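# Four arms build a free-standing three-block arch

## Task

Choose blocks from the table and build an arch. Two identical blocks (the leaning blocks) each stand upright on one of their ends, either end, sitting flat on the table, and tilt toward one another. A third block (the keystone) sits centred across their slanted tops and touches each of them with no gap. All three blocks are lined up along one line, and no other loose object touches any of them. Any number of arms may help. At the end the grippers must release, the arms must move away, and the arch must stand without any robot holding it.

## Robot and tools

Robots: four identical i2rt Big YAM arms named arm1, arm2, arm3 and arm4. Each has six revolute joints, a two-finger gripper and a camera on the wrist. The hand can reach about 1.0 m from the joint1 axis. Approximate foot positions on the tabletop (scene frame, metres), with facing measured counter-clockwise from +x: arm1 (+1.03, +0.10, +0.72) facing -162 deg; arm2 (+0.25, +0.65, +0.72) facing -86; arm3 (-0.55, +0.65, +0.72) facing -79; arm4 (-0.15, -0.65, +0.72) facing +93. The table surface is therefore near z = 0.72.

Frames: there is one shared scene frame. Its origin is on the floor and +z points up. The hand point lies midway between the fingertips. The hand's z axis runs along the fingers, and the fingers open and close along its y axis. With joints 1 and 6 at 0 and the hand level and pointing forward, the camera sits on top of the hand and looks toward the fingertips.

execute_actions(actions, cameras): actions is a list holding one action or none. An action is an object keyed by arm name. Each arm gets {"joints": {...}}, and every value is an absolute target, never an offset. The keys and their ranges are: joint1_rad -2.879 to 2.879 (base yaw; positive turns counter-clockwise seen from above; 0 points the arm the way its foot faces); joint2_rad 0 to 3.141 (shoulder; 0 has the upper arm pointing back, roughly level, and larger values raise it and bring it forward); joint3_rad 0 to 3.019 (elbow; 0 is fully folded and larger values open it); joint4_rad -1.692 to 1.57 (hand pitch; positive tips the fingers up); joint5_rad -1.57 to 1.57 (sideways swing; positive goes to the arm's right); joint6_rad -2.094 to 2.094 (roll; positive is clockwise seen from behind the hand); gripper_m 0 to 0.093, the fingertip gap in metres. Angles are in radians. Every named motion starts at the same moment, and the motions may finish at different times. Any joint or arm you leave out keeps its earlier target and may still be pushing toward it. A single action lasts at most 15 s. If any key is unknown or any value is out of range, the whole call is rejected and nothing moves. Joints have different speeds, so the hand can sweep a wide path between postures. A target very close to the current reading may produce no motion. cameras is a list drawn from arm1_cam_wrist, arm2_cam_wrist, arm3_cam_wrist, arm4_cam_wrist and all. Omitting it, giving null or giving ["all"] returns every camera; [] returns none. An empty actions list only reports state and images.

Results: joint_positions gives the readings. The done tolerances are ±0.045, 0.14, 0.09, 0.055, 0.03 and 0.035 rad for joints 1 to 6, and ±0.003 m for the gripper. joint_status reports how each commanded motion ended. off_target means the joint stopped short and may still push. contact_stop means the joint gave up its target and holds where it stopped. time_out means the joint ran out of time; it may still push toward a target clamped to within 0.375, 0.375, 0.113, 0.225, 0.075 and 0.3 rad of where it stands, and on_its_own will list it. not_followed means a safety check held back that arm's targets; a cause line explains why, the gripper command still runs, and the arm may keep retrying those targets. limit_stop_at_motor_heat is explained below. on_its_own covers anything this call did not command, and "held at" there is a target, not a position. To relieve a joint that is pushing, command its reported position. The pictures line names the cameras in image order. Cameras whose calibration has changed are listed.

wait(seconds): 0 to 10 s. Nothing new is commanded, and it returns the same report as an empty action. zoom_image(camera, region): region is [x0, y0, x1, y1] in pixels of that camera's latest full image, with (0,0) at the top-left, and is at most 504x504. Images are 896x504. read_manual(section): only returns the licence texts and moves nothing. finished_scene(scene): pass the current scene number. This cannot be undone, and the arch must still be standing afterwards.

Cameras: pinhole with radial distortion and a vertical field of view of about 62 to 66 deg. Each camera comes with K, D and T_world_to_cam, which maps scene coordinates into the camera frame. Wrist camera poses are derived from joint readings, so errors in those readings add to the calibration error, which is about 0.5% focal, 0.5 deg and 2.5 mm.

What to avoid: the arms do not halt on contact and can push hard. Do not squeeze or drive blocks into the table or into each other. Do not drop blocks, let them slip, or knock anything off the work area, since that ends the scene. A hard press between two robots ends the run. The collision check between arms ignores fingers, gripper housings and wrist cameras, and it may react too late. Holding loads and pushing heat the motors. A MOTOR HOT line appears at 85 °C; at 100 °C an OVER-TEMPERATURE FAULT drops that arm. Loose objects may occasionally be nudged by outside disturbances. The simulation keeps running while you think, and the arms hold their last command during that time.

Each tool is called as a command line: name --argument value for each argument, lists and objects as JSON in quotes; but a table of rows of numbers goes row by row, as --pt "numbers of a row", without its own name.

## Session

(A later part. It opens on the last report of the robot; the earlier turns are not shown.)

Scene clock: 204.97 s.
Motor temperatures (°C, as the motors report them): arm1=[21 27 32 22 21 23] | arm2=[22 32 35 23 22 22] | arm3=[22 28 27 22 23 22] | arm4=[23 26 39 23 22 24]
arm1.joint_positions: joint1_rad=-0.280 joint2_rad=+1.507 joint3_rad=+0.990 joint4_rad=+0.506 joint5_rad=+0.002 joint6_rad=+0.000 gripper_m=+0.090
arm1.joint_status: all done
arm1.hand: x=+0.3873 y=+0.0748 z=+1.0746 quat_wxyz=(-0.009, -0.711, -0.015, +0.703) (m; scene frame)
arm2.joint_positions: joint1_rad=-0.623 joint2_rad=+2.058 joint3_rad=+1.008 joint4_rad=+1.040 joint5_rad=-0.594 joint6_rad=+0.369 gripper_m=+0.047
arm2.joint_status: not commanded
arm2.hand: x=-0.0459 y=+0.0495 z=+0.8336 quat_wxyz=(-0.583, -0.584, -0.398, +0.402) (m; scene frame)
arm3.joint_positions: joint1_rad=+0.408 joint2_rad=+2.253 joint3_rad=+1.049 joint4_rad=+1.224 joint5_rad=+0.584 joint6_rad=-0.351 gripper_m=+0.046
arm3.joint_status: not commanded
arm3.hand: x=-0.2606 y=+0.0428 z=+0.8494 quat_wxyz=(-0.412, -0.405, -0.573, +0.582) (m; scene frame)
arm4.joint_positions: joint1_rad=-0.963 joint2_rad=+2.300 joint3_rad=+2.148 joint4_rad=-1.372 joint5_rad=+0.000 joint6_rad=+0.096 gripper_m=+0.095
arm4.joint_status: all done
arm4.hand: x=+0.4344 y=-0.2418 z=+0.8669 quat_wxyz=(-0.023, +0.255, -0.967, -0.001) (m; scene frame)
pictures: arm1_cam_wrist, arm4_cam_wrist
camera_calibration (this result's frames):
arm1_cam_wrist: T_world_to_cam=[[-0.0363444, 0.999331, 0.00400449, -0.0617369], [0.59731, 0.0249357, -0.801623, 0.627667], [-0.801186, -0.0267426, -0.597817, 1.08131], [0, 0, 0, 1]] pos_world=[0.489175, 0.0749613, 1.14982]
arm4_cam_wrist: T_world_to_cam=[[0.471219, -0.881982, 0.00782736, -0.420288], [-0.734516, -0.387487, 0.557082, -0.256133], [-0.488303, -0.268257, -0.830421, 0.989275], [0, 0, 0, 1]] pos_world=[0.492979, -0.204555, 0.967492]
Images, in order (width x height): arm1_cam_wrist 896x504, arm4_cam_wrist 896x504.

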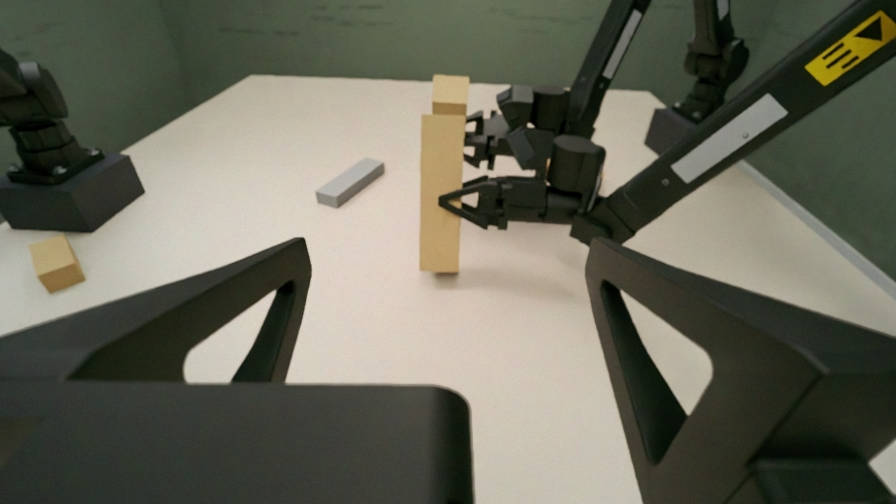

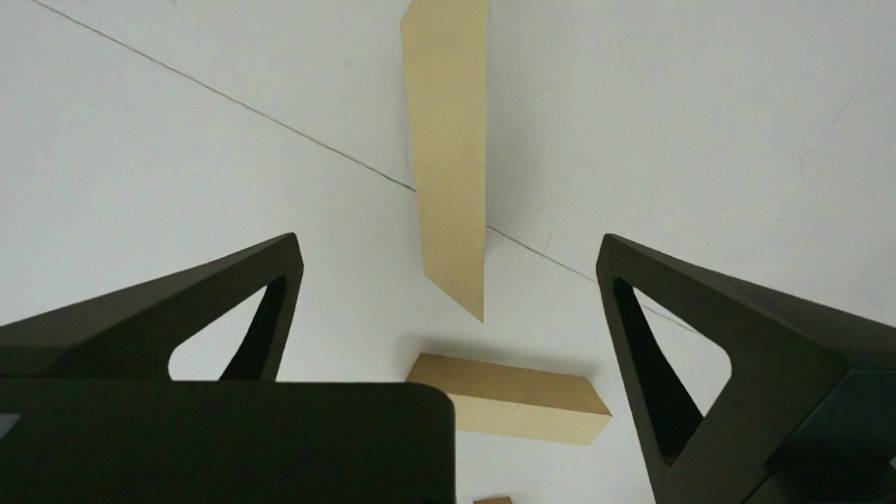

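execute_actions --actions '[{"arm4":{"joints":{"joint2_rad":2.405,"joint3_rad":2.065,"joint4_rad":-1.21}},"arm3":{"joints":{"joint2_rad":2.27,"joint4_rad":1.275}}}]' --cameras '["arm4_cam_wrist","arm2_cam_wrist"]'

Scene clock: 215.43 s.
Motor temperatures (°C, as the motors report them): arm1=[21 26 33 22 21 23] | arm2=[22 32 35 23 22 22] | arm3=[22 28 27 22 23 22] | arm4=[23 30 38 23 22 24]
arm1.joint_positions: joint1_rad=-0.280 joint2_rad=+1.507 joint3_rad=+0.990 joint4_rad=+0.506 joint5_rad=+0.002 joint6_rad=+0.000 gripper_m=+0.090
arm1.joint_status: not commanded
arm1.hand: x=+0.3873 y=+0.0748 z=+1.0746 quat_wxyz=(-0.009, -0.711, -0.015, +0.703) (m; scene frame)
arm2.joint_positions: joint1_rad=-0.623 joint2_rad=+2.058 joint3_rad=+1.008 joint4_rad=+1.040 joint5_rad=-0.594 joint6_rad=+0.369 gripper_m=+0.047
arm2.joint_status: not commanded
arm2.hand: x=-0.0459 y=+0.0495 z=+0.8336 quat_wxyz=(-0.583, -0.584, -0.398, +0.402) (m; scene frame)
arm3.joint_positions: joint1_rad=+0.408 joint2_rad=+2.278 joint3_rad=+1.049 joint4_rad=+1.238 joint5_rad=+0.584 joint6_rad=-0.351 gripper_m=+0.046
arm3.joint_status: all done
arm3.hand: x=-0.2621 y=+0.0451 z=+0.8362 quat_wxyz=(-0.408, -0.405, -0.577, +0.581) (m; scene frame)
arm4.joint_positions: joint1_rad=-0.963 joint2_rad=+2.414 joint3_rad=+2.060 joint4_rad=-1.223 joint5_rad=+0.000 joint6_rad=+0.096 gripper_m=+0.095
arm4.joint_status: all done
arm4.hand: x=+0.4289 y=-0.2476 z=+0.7561 quat_wxyz=(+0.002, +0.255, -0.967, +0.009) (m; scene frame)
pictures: arm2_cam_wrist, arm4_cam_wrist
camera_calibration (this result's frames):
arm2_cam_wrist: T_world_to_cam=[[-0.938216, 0.0020203, -0.346043, 0.243418], [0.28256, 0.581765, -0.762699, 0.623961], [0.199775, -0.813354, -0.546392, 0.628009], [0, 0, 0, 1]] pos_world=[-0.0733874, 0.147304, 0.903267]
arm4_cam_wrist: T_world_to_cam=[[0.471009, -0.882013, 0.0142604, -0.426759], [-0.709502, -0.36918, 0.600261, -0.23947], [-0.524173, -0.292846, -0.799677, 0.879026], [0, 0, 0, 1]] pos_world=[0.491864, -0.207395, 0.852767]
Images, in order (width x height): arm2_cam_wrist 896x504, arm4_cam_wrist 896x504.

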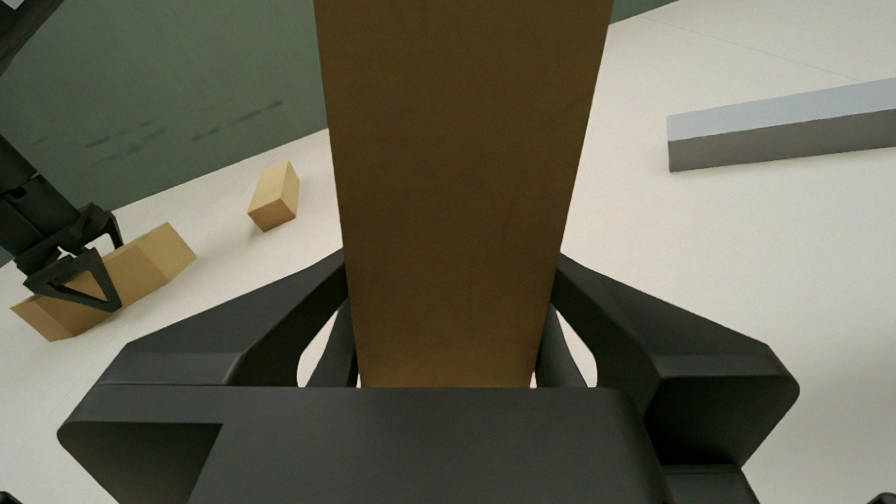

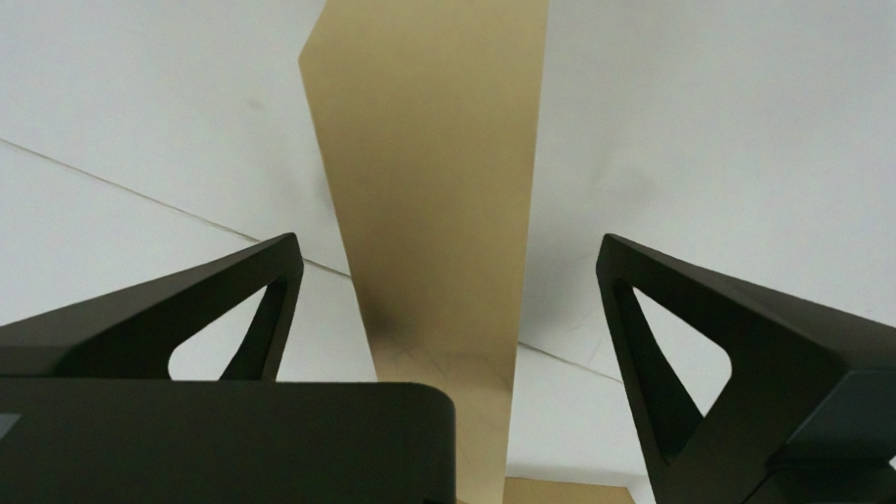

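execute_actions --actions '[{"arm4":{"joints":{"gripper_m":0}}}]' --cameras '[]'

execute_actions --actions '[{"arm4":{"joints":{"joint2_rad":1.6,"joint3_rad":1.8,"joint4_rad":-0.9}}}]' --cameras '[]'

execute_actions --actions '[{"arm4":{"joints":{"joint1_rad":-0.5,"joint2_rad":1.0,"joint3_rad":0.7,"joint4_rad":0.8,"joint6_rad":0}}}]' --cameras '[]'

execute_actions --actions '[{"arm4":{"joints":{"joint1_rad":-0.1,"joint2_rad":1.31,"joint3_rad":0.42,"joint4_rad":1.2,"joint5_rad":-0.65}}}]' --cameras '["arm4_cam_wrist"]'

Scene clock: 237.07 s.
Motor temperatures (°C, as the motors report them): arm1=[21 26 33 22 21 23] | arm2=[22 33 35 23 22 22] | arm3=[22 29 27 22 23 22] | arm4=[23 35 36 23 22 24]
arm1.joint_positions: joint1_rad=-0.280 joint2_rad=+1.507 joint3_rad=+0.990 joint4_rad=+0.506 joint5_rad=+0.002 joint6_rad=+0.000 gripper_m=+0.090
arm1.joint_status: not commanded
arm1.hand: x=+0.3873 y=+0.0748 z=+1.0746 quat_wxyz=(-0.009, -0.711, -0.015, +0.703) (m; scene frame)
arm2.joint_positions: joint1_rad=-0.623 joint2_rad=+2.058 joint3_rad=+1.008 joint4_rad=+1.040 joint5_rad=-0.594 joint6_rad=+0.369 gripper_m=+0.047
arm2.joint_status: not commanded
arm2.hand: x=-0.0459 y=+0.0495 z=+0.8336 quat_wxyz=(-0.583, -0.584, -0.398, +0.402) (m; scene frame)
arm3.joint_positions: joint1_rad=+0.408 joint2_rad=+2.278 joint3_rad=+1.049 joint4_rad=+1.238 joint5_rad=+0.584 joint6_rad=-0.351 gripper_m=+0.046
arm3.joint_status: not commanded
arm3.hand: x=-0.2621 y=+0.0451 z=+0.8362 quat_wxyz=(-0.408, -0.405, -0.577, +0.581) (m; scene frame)
arm4.joint_positions: joint1_rad=-0.963 joint2_rad=+2.414 joint3_rad=+2.060 joint4_rad=-1.222 joint5_rad=-0.001 joint6_rad=+0.095 gripper_m=+0.032
arm4.joint_status: gripper_m off_target (ended at +0.032, target +0.000)
arm4.hand: x=+0.4293 y=-0.2476 z=+0.7561 quat_wxyz=(+0.002, +0.255, -0.967, +0.008) (m; scene frame)
pictures: none
No camera images: the call's "cameras" was empty. Leave "cameras" out to get every camera's image.

Scene clock: 239.07 s.
Motor temperatures (°C, as the motors report them): arm1=[21 26 33 22 21 23] | arm2=[22 33 35 23 22 22] | arm3=[22 29 27 22 23 22] | arm4=[23 34 36 23 22 24]
arm1.joint_positions: joint1_rad=-0.280 joint2_rad=+1.507 joint3_rad=+0.990 joint4_rad=+0.506 joint5_rad=+0.002 joint6_rad=+0.000 gripper_m=+0.090
arm1.joint_status: not commanded
arm1.hand: x=+0.3873 y=+0.0748 z=+1.0746 quat_wxyz=(-0.009, -0.711, -0.015, +0.703) (m; scene frame)
arm2.joint_positions: joint1_rad=-0.623 joint2_rad=+2.058 joint3_rad=+1.008 joint4_rad=+1.040 joint5_rad=-0.594 joint6_rad=+0.369 gripper_m=+0.047
arm2.joint_status: not commanded
arm2.hand: x=-0.0459 y=+0.0495 z=+0.8336 quat_wxyz=(-0.583, -0.584, -0.398, +0.402) (m; scene frame)
arm3.joint_positions: joint1_rad=+0.408 joint2_rad=+2.278 joint3_rad=+1.049 joint4_rad=+1.238 joint5_rad=+0.584 joint6_rad=-0.351 gripper_m=+0.046
arm3.joint_status: not commanded
arm3.hand: x=-0.2621 y=+0.0451 z=+0.8362 quat_wxyz=(-0.408, -0.405, -0.577, +0.581) (m; scene frame)
arm4.joint_positions: joint1_rad=-0.963 joint2_rad=+1.621 joint3_rad=+1.785 joint4_rad=-0.913 joint5_rad=-0.001 joint6_rad=+0.095 gripper_m=+0.032
arm4.joint_status: all done
arm4.hand: x=+0.3934 y=-0.2648 z=+1.2025 quat_wxyz=(-0.375, +0.237, -0.886, -0.131) (m; scene frame)
pictures: none
No camera images: the call's "cameras" was empty. Leave "cameras" out to get every camera's image.

Scene clock: 240.93 s.
Motor temperatures (°C, as the motors report them): arm1=[21 26 33 22 21 23] | arm2=[22 33 35 23 22 22] | arm3=[22 29 27 22 23 22] | arm4=[23 34 36 23 22 24]
arm1.joint_positions: joint1_rad=-0.280 joint2_rad=+1.507 joint3_rad=+0.990 joint4_rad=+0.506 joint5_rad=+0.002 joint6_rad=+0.000 gripper_m=+0.090
arm1.joint_status: not commanded
arm1.hand: x=+0.3873 y=+0.0748 z=+1.0746 quat_wxyz=(-0.009, -0.711, -0.015, +0.703) (m; scene frame)
arm2.joint_positions: joint1_rad=-0.623 joint2_rad=+2.058 joint3_rad=+1.008 joint4_rad=+1.040 joint5_rad=-0.594 joint6_rad=+0.369 gripper_m=+0.047
arm2.joint_status: not commanded
arm2.hand: x=-0.0459 y=+0.0495 z=+0.8336 quat_wxyz=(-0.583, -0.584, -0.398, +0.402) (m; scene frame)
arm3.joint_positions: joint1_rad=+0.408 joint2_rad=+2.278 joint3_rad=+1.049 joint4_rad=+1.238 joint5_rad=+0.584 joint6_rad=-0.351 gripper_m=+0.046
arm3.joint_status: not commanded
arm3.hand: x=-0.2621 y=+0.0451 z=+0.8362 quat_wxyz=(-0.408, -0.405, -0.577, +0.581) (m; scene frame)
arm4.joint_positions: joint1_rad=-0.493 joint2_rad=+1.010 joint3_rad=+0.687 joint4_rad=+0.768 joint5_rad=-0.002 joint6_rad=+0.010 gripper_m=+0.032
arm4.joint_status: all done
arm4.hand: x=+0.0654 y=-0.2375 z=+1.2722 quat_wxyz=(-0.722, +0.279, -0.460, -0.435) (m; scene frame)
pictures: none
No camera images: the call's "cameras" was empty. Leave "cameras" out to get every camera's image.

Scene clock: 242.20 s.
Motor temperatures (°C, as the motors report them): arm1=[21 26 34 22 21 23] | arm2=[22 33 35 23 22 22] | arm3=[22 29 27 22 23 22] | arm4=[23 33 36 23 22 24]
arm1.joint_positions: joint1_rad=-0.280 joint2_rad=+1.507 joint3_rad=+0.990 joint4_rad=+0.506 joint5_rad=+0.002 joint6_rad=+0.000 gripper_m=+0.090
arm1.joint_status: not commanded
arm1.hand: x=+0.3873 y=+0.0748 z=+1.0746 quat_wxyz=(-0.009, -0.711, -0.015, +0.703) (m; scene frame)
arm2.joint_positions: joint1_rad=-0.623 joint2_rad=+2.058 joint3_rad=+1.008 joint4_rad=+1.040 joint5_rad=-0.594 joint6_rad=+0.369 gripper_m=+0.047
arm2.joint_status: not commanded
arm2.hand: x=-0.0459 y=+0.0495 z=+0.8336 quat_wxyz=(-0.583, -0.584, -0.398, +0.402) (m; scene frame)
arm3.joint_positions: joint1_rad=+0.408 joint2_rad=+2.278 joint3_rad=+1.049 joint4_rad=+1.238 joint5_rad=+0.584 joint6_rad=-0.351 gripper_m=+0.046
arm3.joint_status: not commanded
arm3.hand: x=-0.2621 y=+0.0451 z=+0.8362 quat_wxyz=(-0.408, -0.405, -0.577, +0.581) (m; scene frame)
arm4.joint_positions: joint1_rad=-0.095 joint2_rad=+1.321 joint3_rad=+0.403 joint4_rad=+1.170 joint5_rad=-0.649 joint6_rad=+0.010 gripper_m=+0.032
arm4.joint_status: all done
arm4.hand: x=-0.2148 y=-0.2102 z=+1.0619 quat_wxyz=(-0.415, +0.581, -0.266, -0.648) (m; scene frame)
pictures: arm4_cam_wrist
camera_calibration (this result's frames):
arm4_cam_wrist: T_world_to_cam=[[0.846191, 0.520448, 0.114429, 0.174131], [0.315362, -0.316004, -0.894812, 0.952928], [-0.429543, 0.793268, -0.43153, 0.654806], [0, 0, 0, 1]] pos_world=[-0.166598, -0.308934, 1.11533]
Images, in order (width x height): arm4_cam_wrist 896x504.

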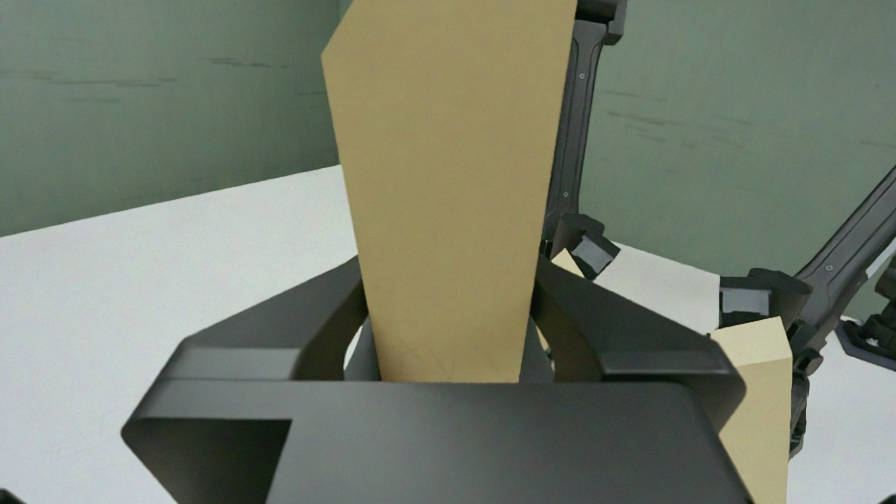

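execute_actions --actions '[{"arm4":{"joints":{"joint1_rad":0,"joint2_rad":0.26,"joint3_rad":0.42,"joint4_rad":-0.12,"joint5_rad":-0.28,"joint6_rad":-1.58}}}]' --cameras '["arm4_cam_wrist"]'

Scene clock: 252.20 s.
Motor temperatures (°C, as the motors report them): arm1=[21 26 34 22 21 23] | arm2=[22 34 36 23 22 22] | arm3=[22 29 27 22 23 22] | arm4=[23 30 36 23 22 24]
arm1.joint_positions: joint1_rad=-0.280 joint2_rad=+1.507 joint3_rad=+0.990 joint4_rad=+0.506 joint5_rad=+0.002 joint6_rad=+0.000 gripper_m=+0.090
arm1.joint_status: not commanded
arm1.hand: x=+0.3873 y=+0.0748 z=+1.0746 quat_wxyz=(-0.009, -0.711, -0.015, +0.703) (m; scene frame)
arm2.joint_positions: joint1_rad=-0.623 joint2_rad=+2.058 joint3_rad=+1.008 joint4_rad=+1.040 joint5_rad=-0.594 joint6_rad=+0.369 gripper_m=+0.047
arm2.joint_status: not commanded
arm2.hand: x=-0.0459 y=+0.0495 z=+0.8336 quat_wxyz=(-0.583, -0.584, -0.398, +0.402) (m; scene frame)
arm3.joint_positions: joint1_rad=+0.408 joint2_rad=+2.278 joint3_rad=+1.049 joint4_rad=+1.238 joint5_rad=+0.584 joint6_rad=-0.351 gripper_m=+0.046
arm3.joint_status: not commanded
arm3.hand: x=-0.2621 y=+0.0451 z=+0.8362 quat_wxyz=(-0.408, -0.405, -0.577, +0.581) (m; scene frame)
arm4.joint_positions: joint1_rad=+0.001 joint2_rad=+0.265 joint3_rad=+0.403 joint4_rad=-0.115 joint5_rad=-0.282 joint6_rad=-1.569 gripper_m=+0.032
arm4.joint_status: all done
arm4.hand: x=-0.2007 y=-0.3555 z=+1.1536 quat_wxyz=(-0.702, +0.698, +0.103, -0.100) (m; scene frame)
pictures: arm4_cam_wrist
camera_calibration (this result's frames):
arm4_cam_wrist: T_world_to_cam=[[0.0196623, 0.0012622, 0.999806, -1.14449], [0.939739, -0.341416, -0.01805, 0.0894387], [0.341327, 0.939911, -0.00789915, 0.533877], [0, 0, 0, 1]] pos_world=[-0.243772, -0.469816, 1.1501]
Images, in order (width x height): arm4_cam_wrist 896x504.

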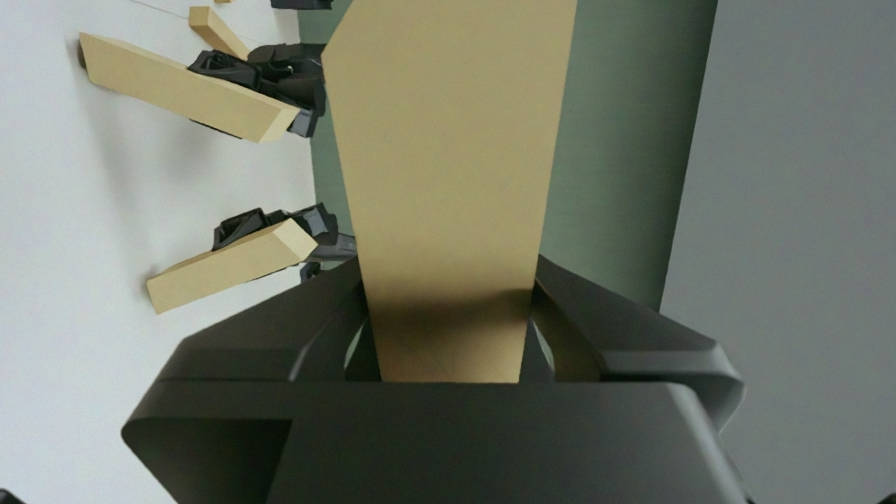

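zoom_image --camera "arm4_cam_wrist" --region '[60, 20, 360, 320]'

Region (60, 20, 360, 320) of arm4_cam_wrist's 896x504 image, scaled by 1.680, with more detail than that image has.

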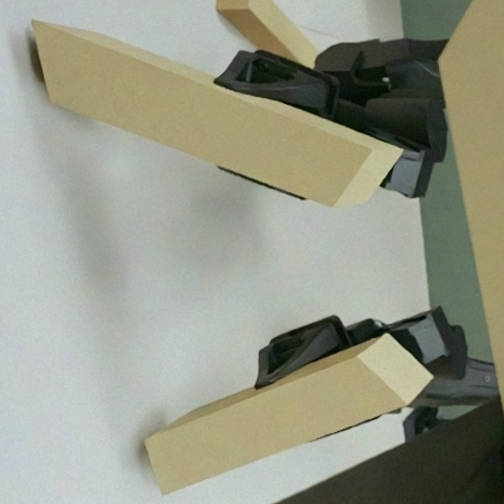

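execute_actions --actions '[{"arm2":{"joints":{"joint1_rad":-0.605,"joint2_rad":2.075,"joint4_rad":1.12}},"arm3":{"joints":{"joint2_rad":2.31,"joint3_rad":1.095,"joint4_rad":1.295,"joint6_rad":-0.322}}}]' --cameras '["arm4_cam_wrist","arm1_cam_wrist"]'

zoom_image --camera "arm4_cam_wrist" --region '[40, 20, 340, 320]'

zoom_image --camera "arm1_cam_wrist" --region '[340, 60, 600, 320]'

Scene clock: 277.77 s.
Motor temperatures (°C, as the motors report them): arm1=[21 26 34 22 21 23] | arm2=[22 34 36 23 22 22] | arm3=[22 29 27 22 23 22] | arm4=[23 27 39 23 22 24]
arm1.joint_positions: joint1_rad=-0.280 joint2_rad=+1.507 joint3_rad=+0.990 joint4_rad=+0.506 joint5_rad=+0.002 joint6_rad=+0.000 gripper_m=+0.090
arm1.joint_status: not commanded
arm1.hand: x=+0.3873 y=+0.0748 z=+1.0746 quat_wxyz=(-0.009, -0.711, -0.015, +0.703) (m; scene frame)
arm2.joint_positions: joint1_rad=-0.617 joint2_rad=+2.091 joint3_rad=+1.008 joint4_rad=+1.080 joint5_rad=-0.594 joint6_rad=+0.369 gripper_m=+0.047
arm2.joint_status: all done
arm2.hand: x=-0.0419 y=+0.0487 z=+0.8215 quat_wxyz=(-0.585, -0.580, -0.400, +0.403) (m; scene frame)
arm3.joint_positions: joint1_rad=+0.408 joint2_rad=+2.317 joint3_rad=+1.053 joint4_rad=+1.261 joint5_rad=+0.585 joint6_rad=-0.332 gripper_m=+0.046
arm3.joint_status: all done
arm3.hand: x=-0.2640 y=+0.0478 z=+0.8177 quat_wxyz=(-0.410, -0.410, -0.577, +0.575) (m; scene frame)
arm4.joint_positions: joint1_rad=+0.001 joint2_rad=+0.265 joint3_rad=+0.403 joint4_rad=-0.115 joint5_rad=-0.282 joint6_rad=-1.569 gripper_m=+0.032
arm4.joint_status: not commanded
arm4.hand: x=-0.2007 y=-0.3555 z=+1.1536 quat_wxyz=(-0.702, +0.698, +0.103, -0.099) (m; scene frame)
pictures: arm1_cam_wrist, arm4_cam_wrist
camera_calibration (this result's frames):
arm1_cam_wrist: T_world_to_cam=[[-0.0363444, 0.999331, 0.00400449, -0.0617369], [0.59731, 0.0249357, -0.801623, 0.627667], [-0.801186, -0.0267426, -0.597817, 1.08131], [0, 0, 0, 1]] pos_world=[0.489175, 0.0749613, 1.14982]
arm4_cam_wrist: T_world_to_cam=[[0.0192965, 0.0011542, 0.999813, -1.14461], [0.939745, -0.341416, -0.017743, 0.0890857], [0.341332, 0.939911, -0.00767278, 0.533617], [0, 0, 0, 1]] pos_world=[-0.243771, -0.469816, 1.15007]
Images, in order (width x height): arm1_cam_wrist 896x504, arm4_cam_wrist 896x504.

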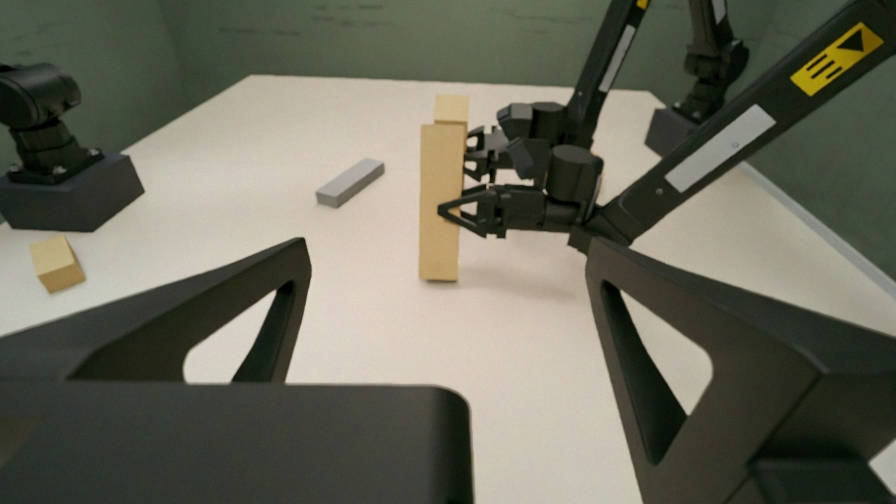

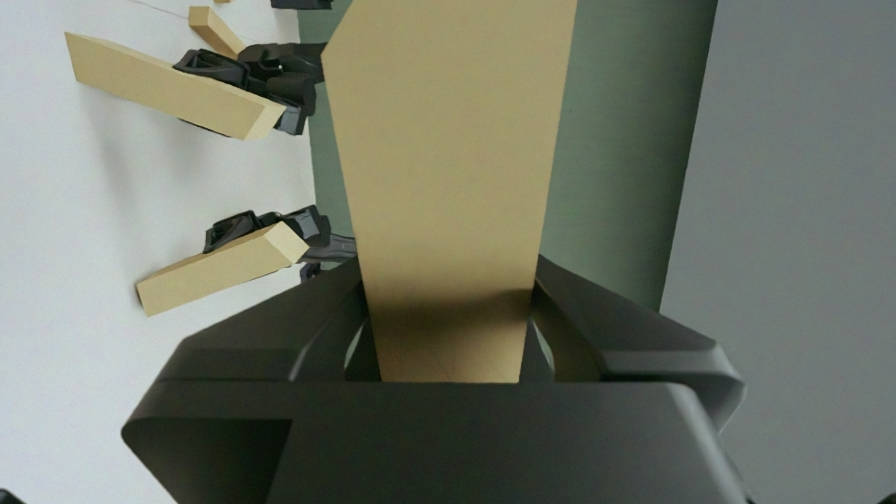

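Region (40, 20, 340, 320) of arm4_cam_wrist's 896x504 image, scaled by 1.680, with more detail than that image has.

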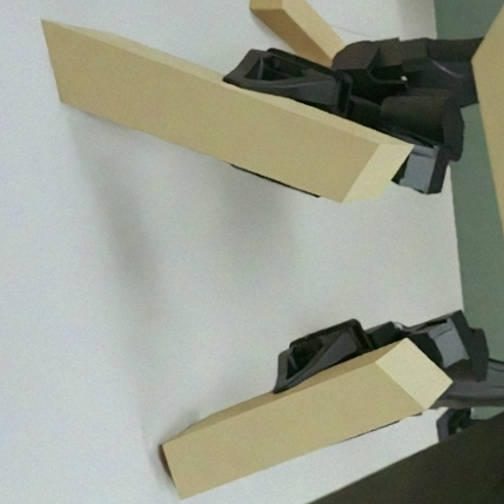

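Region (340, 60, 600, 320) of arm1_cam_wrist's 896x504 image, scaled by 1.938, with more detail than that image has.

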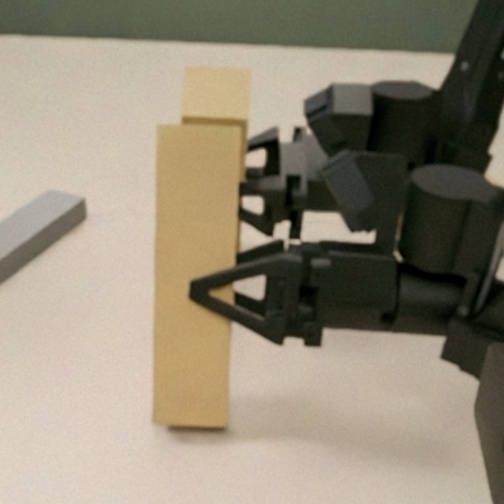

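execute_actions --actions '[{"arm2":{"joints":{"joint1_rad":-0.633,"joint3_rad":1.015,"joint4_rad":1.14}},"arm4":{"joints":{"joint1_rad":0.005,"joint2_rad":1.4,"joint3_rad":1.06,"joint4_rad":0.7,"joint5_rad":0}}}]' --cameras '[]'

Scene clock: 287.20 s.
Motor temperatures (°C, as the motors report them): arm1=[21 26 34 22 21 23] | arm2=[22 34 36 23 22 22] | arm3=[22 30 27 22 23 22] | arm4=[23 26 41 23 22 24]
arm1.joint_positions: joint1_rad=-0.280 joint2_rad=+1.507 joint3_rad=+0.990 joint4_rad=+0.506 joint5_rad=+0.002 joint6_rad=+0.000 gripper_m=+0.090
arm1.joint_status: not commanded
arm1.hand: x=+0.3873 y=+0.0748 z=+1.0746 quat_wxyz=(-0.009, -0.711, -0.015, +0.703) (m; scene frame)
arm2.joint_positions: joint1_rad=-0.620 joint2_rad=+2.091 joint3_rad=+1.008 joint4_rad=+1.098 joint5_rad=-0.594 joint6_rad=+0.369 gripper_m=+0.047
arm2.joint_status: all done
arm2.hand: x=-0.0433 y=+0.0494 z=+0.8255 quat_wxyz=(-0.587, -0.574, -0.399, +0.409) (m; scene frame)
arm3.joint_positions: joint1_rad=+0.408 joint2_rad=+2.317 joint3_rad=+1.053 joint4_rad=+1.261 joint5_rad=+0.585 joint6_rad=-0.332 gripper_m=+0.046
arm3.joint_status: not commanded
arm3.hand: x=-0.2640 y=+0.0478 z=+0.8177 quat_wxyz=(-0.410, -0.410, -0.577, +0.575) (m; scene frame)
arm4.joint_positions: joint1_rad=+0.001 joint2_rad=+1.415 joint3_rad=+1.021 joint4_rad=+0.669 joint5_rad=-0.002 joint6_rad=-1.572 gripper_m=+0.032
arm4.joint_status: all done
arm4.hand: x=-0.1551 y=-0.0262 z=+1.2319 quat_wxyz=(-0.793, +0.609, +0.005, +0.000) (m; scene frame)
pictures: none
No camera images: the call's "cameras" was empty. Leave "cameras" out to get every camera's image.

execute_actions --actions '[{"arm2":{"joints":{"joint1_rad":-0.637,"joint3_rad":0.99}},"arm4":{"joints":{"joint2_rad":1.85,"joint3_rad":1.075,"joint4_rad":0.875}}}]' --cameras '["arm4_cam_wrist","arm1_cam_wrist"]'

zoom_image --camera "arm1_cam_wrist" --region '[300, 0, 600, 300]'

Scene clock: 295.30 s.
Motor temperatures (°C, as the motors report them): arm1=[21 26 35 22 21 23] | arm2=[22 34 34 23 22 22] | arm3=[22 30 27 22 23 22] | arm4=[23 28 41 23 22 24]
arm1.joint_positions: joint1_rad=-0.280 joint2_rad=+1.507 joint3_rad=+0.990 joint4_rad=+0.506 joint5_rad=+0.002 joint6_rad=+0.000 gripper_m=+0.090
arm1.joint_status: not commanded
arm1.hand: x=+0.3873 y=+0.0748 z=+1.0746 quat_wxyz=(-0.009, -0.711, -0.015, +0.703) (m; scene frame)
arm2.joint_positions: joint1_rad=-0.624 joint2_rad=+2.091 joint3_rad=+0.976 joint4_rad=+1.101 joint5_rad=-0.594 joint6_rad=+0.369 gripper_m=+0.047
arm2.joint_status: all done
arm2.hand: x=-0.0397 y=+0.0595 z=+0.8134 quat_wxyz=(-0.582, -0.585, -0.398, +0.401) (m; scene frame)
arm3.joint_positions: joint1_rad=+0.408 joint2_rad=+2.317 joint3_rad=+1.053 joint4_rad=+1.261 joint5_rad=+0.585 joint6_rad=-0.332 gripper_m=+0.046
arm3.joint_status: not commanded
arm3.hand: x=-0.2640 y=+0.0478 z=+0.8177 quat_wxyz=(-0.410, -0.410, -0.577, +0.575) (m; scene frame)
arm4.joint_positions: joint1_rad=+0.001 joint2_rad=+1.867 joint3_rad=+1.031 joint4_rad=+0.847 joint5_rad=-0.002 joint6_rad=-1.572 gripper_m=+0.032
arm4.joint_status: all done
arm4.hand: x=-0.1541 y=+0.0502 z=+0.9875 quat_wxyz=(-0.706, +0.708, +0.005, +0.000) (m; scene frame)
pictures: arm1_cam_wrist, arm4_cam_wrist
camera_calibration (this result's frames):
arm1_cam_wrist: T_world_to_cam=[[-0.0363444, 0.999331, 0.00400449, -0.0617369], [0.59731, 0.0249357, -0.801623, 0.627667], [-0.801186, -0.0267426, -0.597817, 1.08131], [0, 0, 0, 1]] pos_world=[0.489175, 0.0749613, 1.14982]
arm4_cam_wrist: T_world_to_cam=[[0.0176619, 0.00466748, 0.999833, -0.980399], [0.808775, -0.588005, -0.011542, 0.166976], [0.587853, 0.808844, -0.0141602, 0.186108], [0, 0, 0, 1]] pos_world=[-0.227135, -0.0477739, 0.984798]
Images, in order (width x height): arm1_cam_wrist 896x504, arm4_cam_wrist 896x504.

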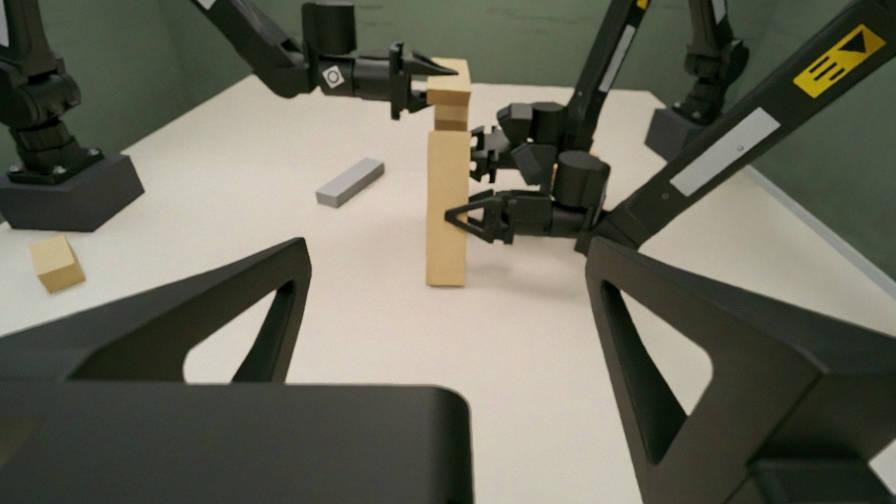

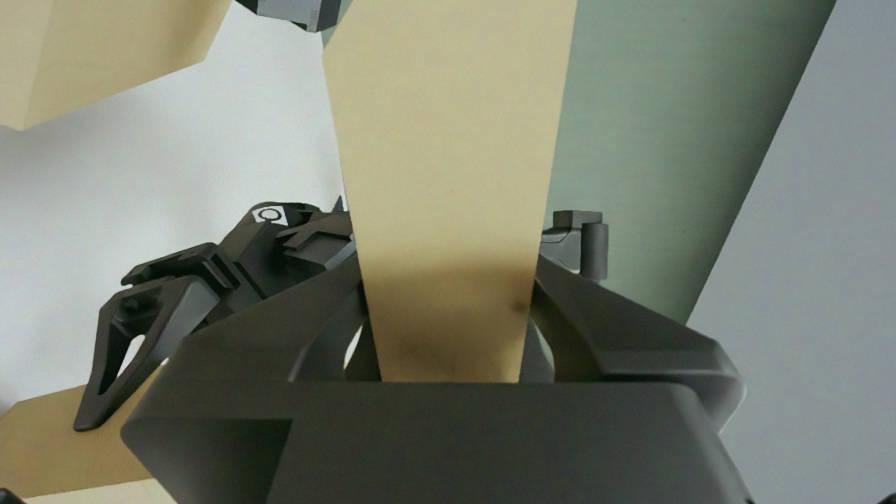

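Region (300, 0, 600, 300) of arm1_cam_wrist's 896x504 image, scaled by 1.680, with more detail than that image has.

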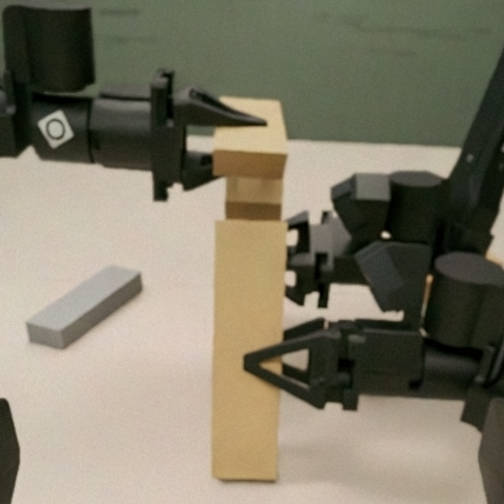

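execute_actions --actions '[{"arm4":{"joints":{"joint1_rad":-0.021,"joint2_rad":1.945,"joint4_rad":1.02,"joint5_rad":0.018}}}]' --cameras '["arm4_cam_wrist","arm1_cam_wrist","arm2_cam_wrist","arm3_cam_wrist"]'

zoom_image --camera "arm1_cam_wrist" --region '[350, 30, 550, 230]'

Scene clock: 305.23 s.
Motor temperatures (°C, as the motors report them): arm1=[21 26 35 22 21 23] | arm2=[22 34 34 23 22 22] | arm3=[22 30 27 22 23 22] | arm4=[23 29 41 23 22 24]
arm1.joint_positions: joint1_rad=-0.280 joint2_rad=+1.507 joint3_rad=+0.990 joint4_rad=+0.506 joint5_rad=+0.002 joint6_rad=+0.000 gripper_m=+0.090
arm1.joint_status: not commanded
arm1.hand: x=+0.3873 y=+0.0748 z=+1.0746 quat_wxyz=(-0.009, -0.711, -0.015, +0.703) (m; scene frame)
arm2.joint_positions: joint1_rad=-0.624 joint2_rad=+2.091 joint3_rad=+0.976 joint4_rad=+1.101 joint5_rad=-0.594 joint6_rad=+0.369 gripper_m=+0.047
arm2.joint_status: not commanded
arm2.hand: x=-0.0397 y=+0.0595 z=+0.8134 quat_wxyz=(-0.582, -0.585, -0.398, +0.401) (m; scene frame)
arm3.joint_positions: joint1_rad=+0.408 joint2_rad=+2.317 joint3_rad=+1.053 joint4_rad=+1.261 joint5_rad=+0.585 joint6_rad=-0.332 gripper_m=+0.046
arm3.joint_status: not commanded
arm3.hand: x=-0.2640 y=+0.0478 z=+0.8177 quat_wxyz=(-0.410, -0.410, -0.577, +0.575) (m; scene frame)
arm4.joint_positions: joint1_rad=-0.014 joint2_rad=+1.963 joint3_rad=+1.031 joint4_rad=+0.985 joint5_rad=+0.016 joint6_rad=-1.572 gripper_m=+0.032
arm4.joint_status: all done
arm4.hand: x=-0.1398 y=+0.0530 z=+0.9559 quat_wxyz=(-0.721, +0.693, -0.007, +0.012) (m; scene frame)
pictures: arm1_cam_wrist, arm2_cam_wrist, arm3_cam_wrist, arm4_cam_wrist
camera_calibration (this result's frames):
arm1_cam_wrist: T_world_to_cam=[[-0.0363444, 0.999331, 0.00400449, -0.0617369], [0.59731, 0.0249357, -0.801623, 0.627667], [-0.801186, -0.0267426, -0.597817, 1.08131], [0, 0, 0, 1]] pos_world=[0.489175, 0.0749613, 1.14982]
arm2_cam_wrist: T_world_to_cam=[[-0.937614, 0.00360497, -0.34766, 0.243495], [0.284321, 0.583464, -0.760743, 0.599366], [0.200105, -0.812131, -0.548089, 0.625145], [0, 0, 0, 1]] pos_world=[-0.067203, 0.157113, 0.883252]
arm3_cam_wrist: T_world_to_cam=[[-0.943901, 0.0135857, 0.32995, -0.518578], [-0.258209, 0.592503, -0.763065, 0.530954], [-0.205863, -0.805454, -0.555756, 0.559156], [0, 0, 0, 1]] pos_world=[-0.23728, 0.142828, 0.887012]
arm4_cam_wrist: T_world_to_cam=[[0.017072, -0.0376729, 0.999144, -0.946225], [0.788508, -0.613934, -0.0366214, 0.179225], [0.614788, 0.788458, 0.0192243, 0.147902], [0, 0, 0, 1]] pos_world=[-0.216095, -0.0422294, 0.949136]
Images, in order (width x height): arm1_cam_wrist 896x504, arm2_cam_wrist 896x504, arm3_cam_wrist 896x504, arm4_cam_wrist 896x504.

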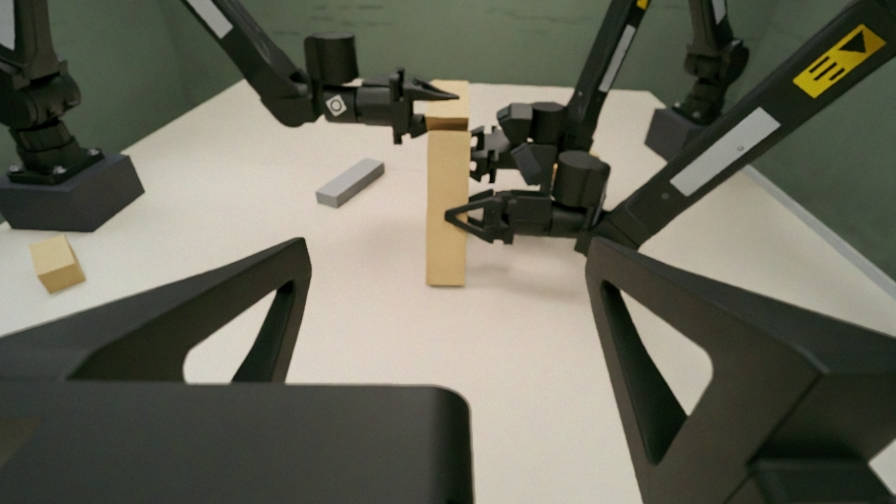

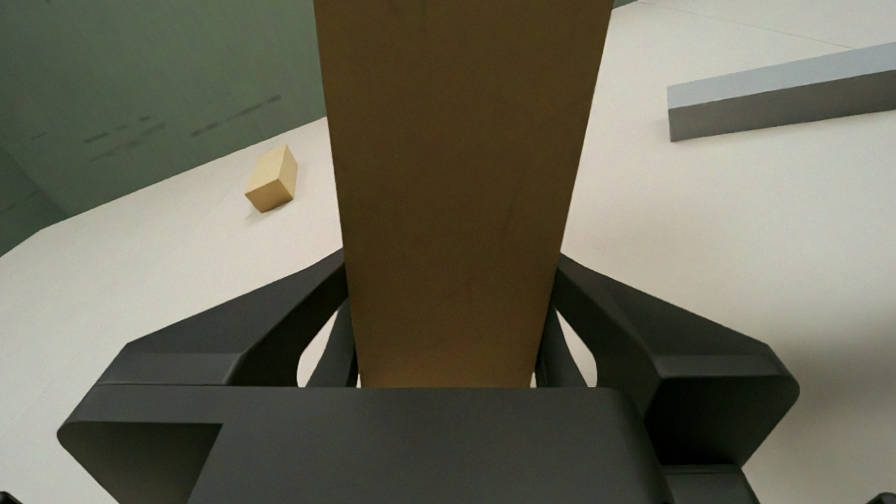

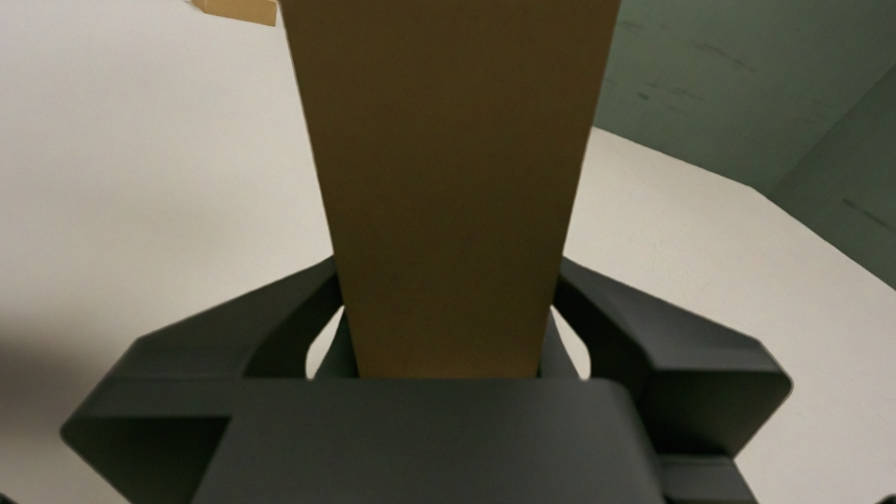

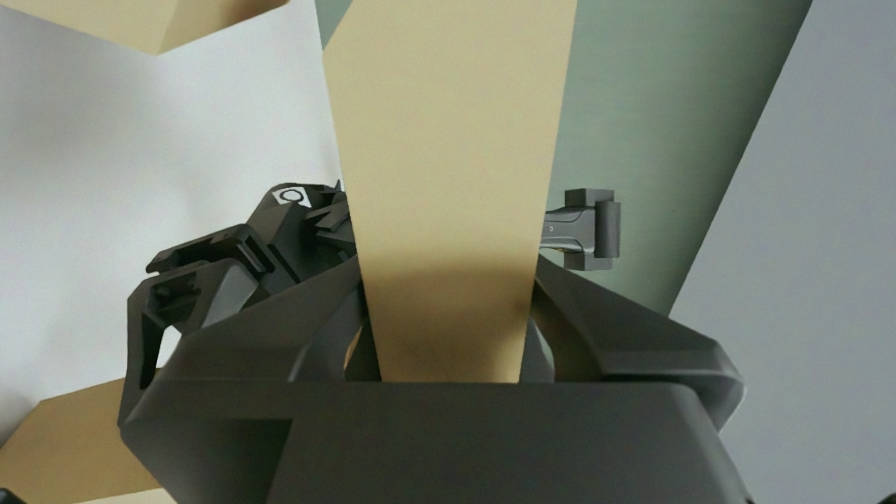

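Region (350, 30, 550, 230) of arm1_cam_wrist's 896x504 image, scaled by 2.520, with more detail than that image has.

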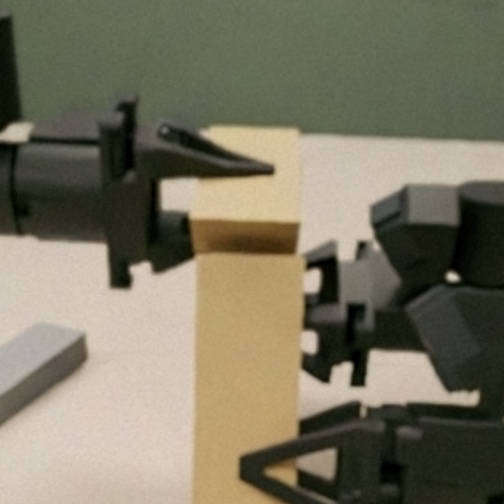

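execute_actions --actions '[{"arm4":{"joints":{"joint2_rad":1.99,"joint3_rad":1.083,"joint4_rad":1.06,"joint5_rad":0.008}}}]' --cameras '["arm4_cam_wrist","arm1_cam_wrist"]'

zoom_image --camera "arm1_cam_wrist" --region '[350, 30, 550, 230]'

Scene clock: 312.10 s.
Motor temperatures (°C, as the motors report them): arm1=[21 26 35 22 21 23] | arm2=[22 34 34 23 22 22] | arm3=[22 30 27 22 23 22] | arm4=[23 30 41 24 22 24]
arm1.joint_positions: joint1_rad=-0.280 joint2_rad=+1.507 joint3_rad=+0.990 joint4_rad=+0.506 joint5_rad=+0.002 joint6_rad=+0.000 gripper_m=+0.090
arm1.joint_status: not commanded
arm1.hand: x=+0.3873 y=+0.0748 z=+1.0746 quat_wxyz=(-0.009, -0.711, -0.015, +0.703) (m; scene frame)
arm2.joint_positions: joint1_rad=-0.624 joint2_rad=+2.091 joint3_rad=+0.976 joint4_rad=+1.101 joint5_rad=-0.594 joint6_rad=+0.369 gripper_m=+0.047
arm2.joint_status: not commanded
arm2.hand: x=-0.0397 y=+0.0595 z=+0.8134 quat_wxyz=(-0.582, -0.585, -0.398, +0.401) (m; scene frame)
arm3.joint_positions: joint1_rad=+0.408 joint2_rad=+2.317 joint3_rad=+1.053 joint4_rad=+1.261 joint5_rad=+0.585 joint6_rad=-0.332 gripper_m=+0.046
arm3.joint_status: not commanded
arm3.hand: x=-0.2640 y=+0.0478 z=+0.8177 quat_wxyz=(-0.410, -0.410, -0.577, +0.575) (m; scene frame)
arm4.joint_positions: joint1_rad=-0.014 joint2_rad=+1.996 joint3_rad=+1.031 joint4_rad=+1.025 joint5_rad=+0.011 joint6_rad=-1.572 gripper_m=+0.032
arm4.joint_status: all done
arm4.hand: x=-0.1407 y=+0.0530 z=+0.9436 quat_wxyz=(-0.723, +0.690, -0.005, +0.010) (m; scene frame)
pictures: arm1_cam_wrist, arm4_cam_wrist
camera_calibration (this result's frames):
arm1_cam_wrist: T_world_to_cam=[[-0.0363444, 0.999331, 0.00400449, -0.0617369], [0.59731, 0.0249357, -0.801623, 0.627667], [-0.801186, -0.0267426, -0.597817, 1.08131], [0, 0, 0, 1]] pos_world=[0.489175, 0.0749613, 1.14982]
arm4_cam_wrist: T_world_to_cam=[[0.0169802, -0.0455514, 0.998818, -0.933175], [0.791811, -0.609372, -0.0412516, 0.184077], [0.61053, 0.791575, 0.0257208, 0.141712], [0, 0, 0, 1]] pos_world=[-0.216428, -0.0425123, 0.93602]
Images, in order (width x height): arm1_cam_wrist 896x504, arm4_cam_wrist 896x504.

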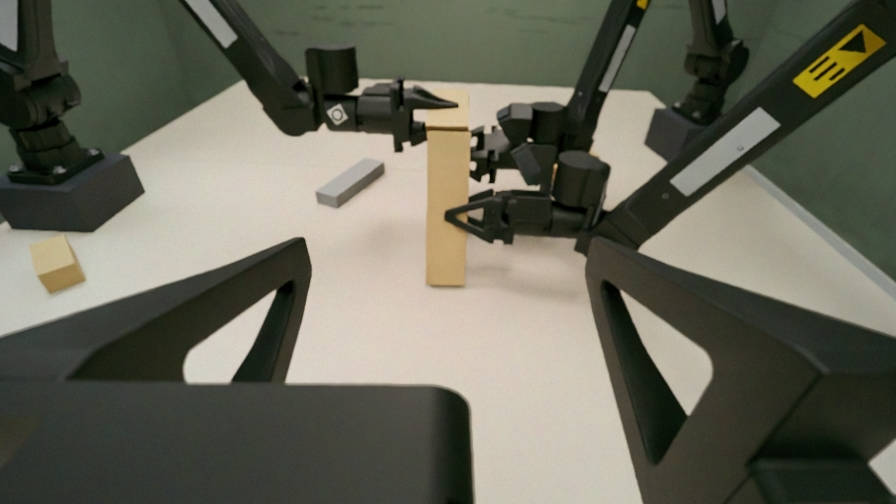

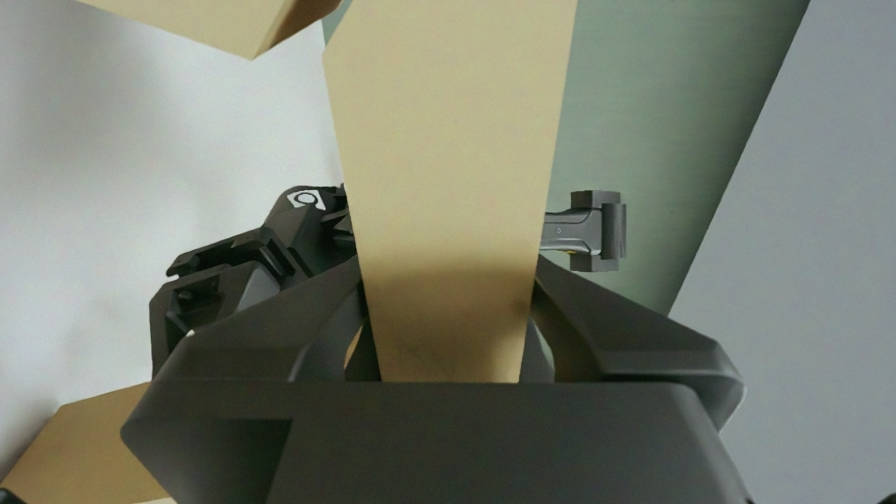

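Region (350, 30, 550, 230) of arm1_cam_wrist's 896x504 image, scaled by 2.520, with more detail than that image has.

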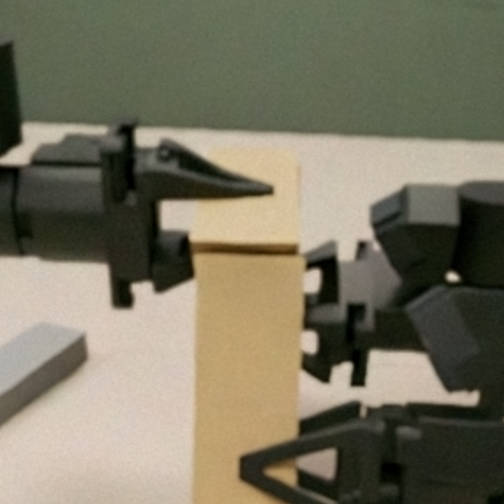

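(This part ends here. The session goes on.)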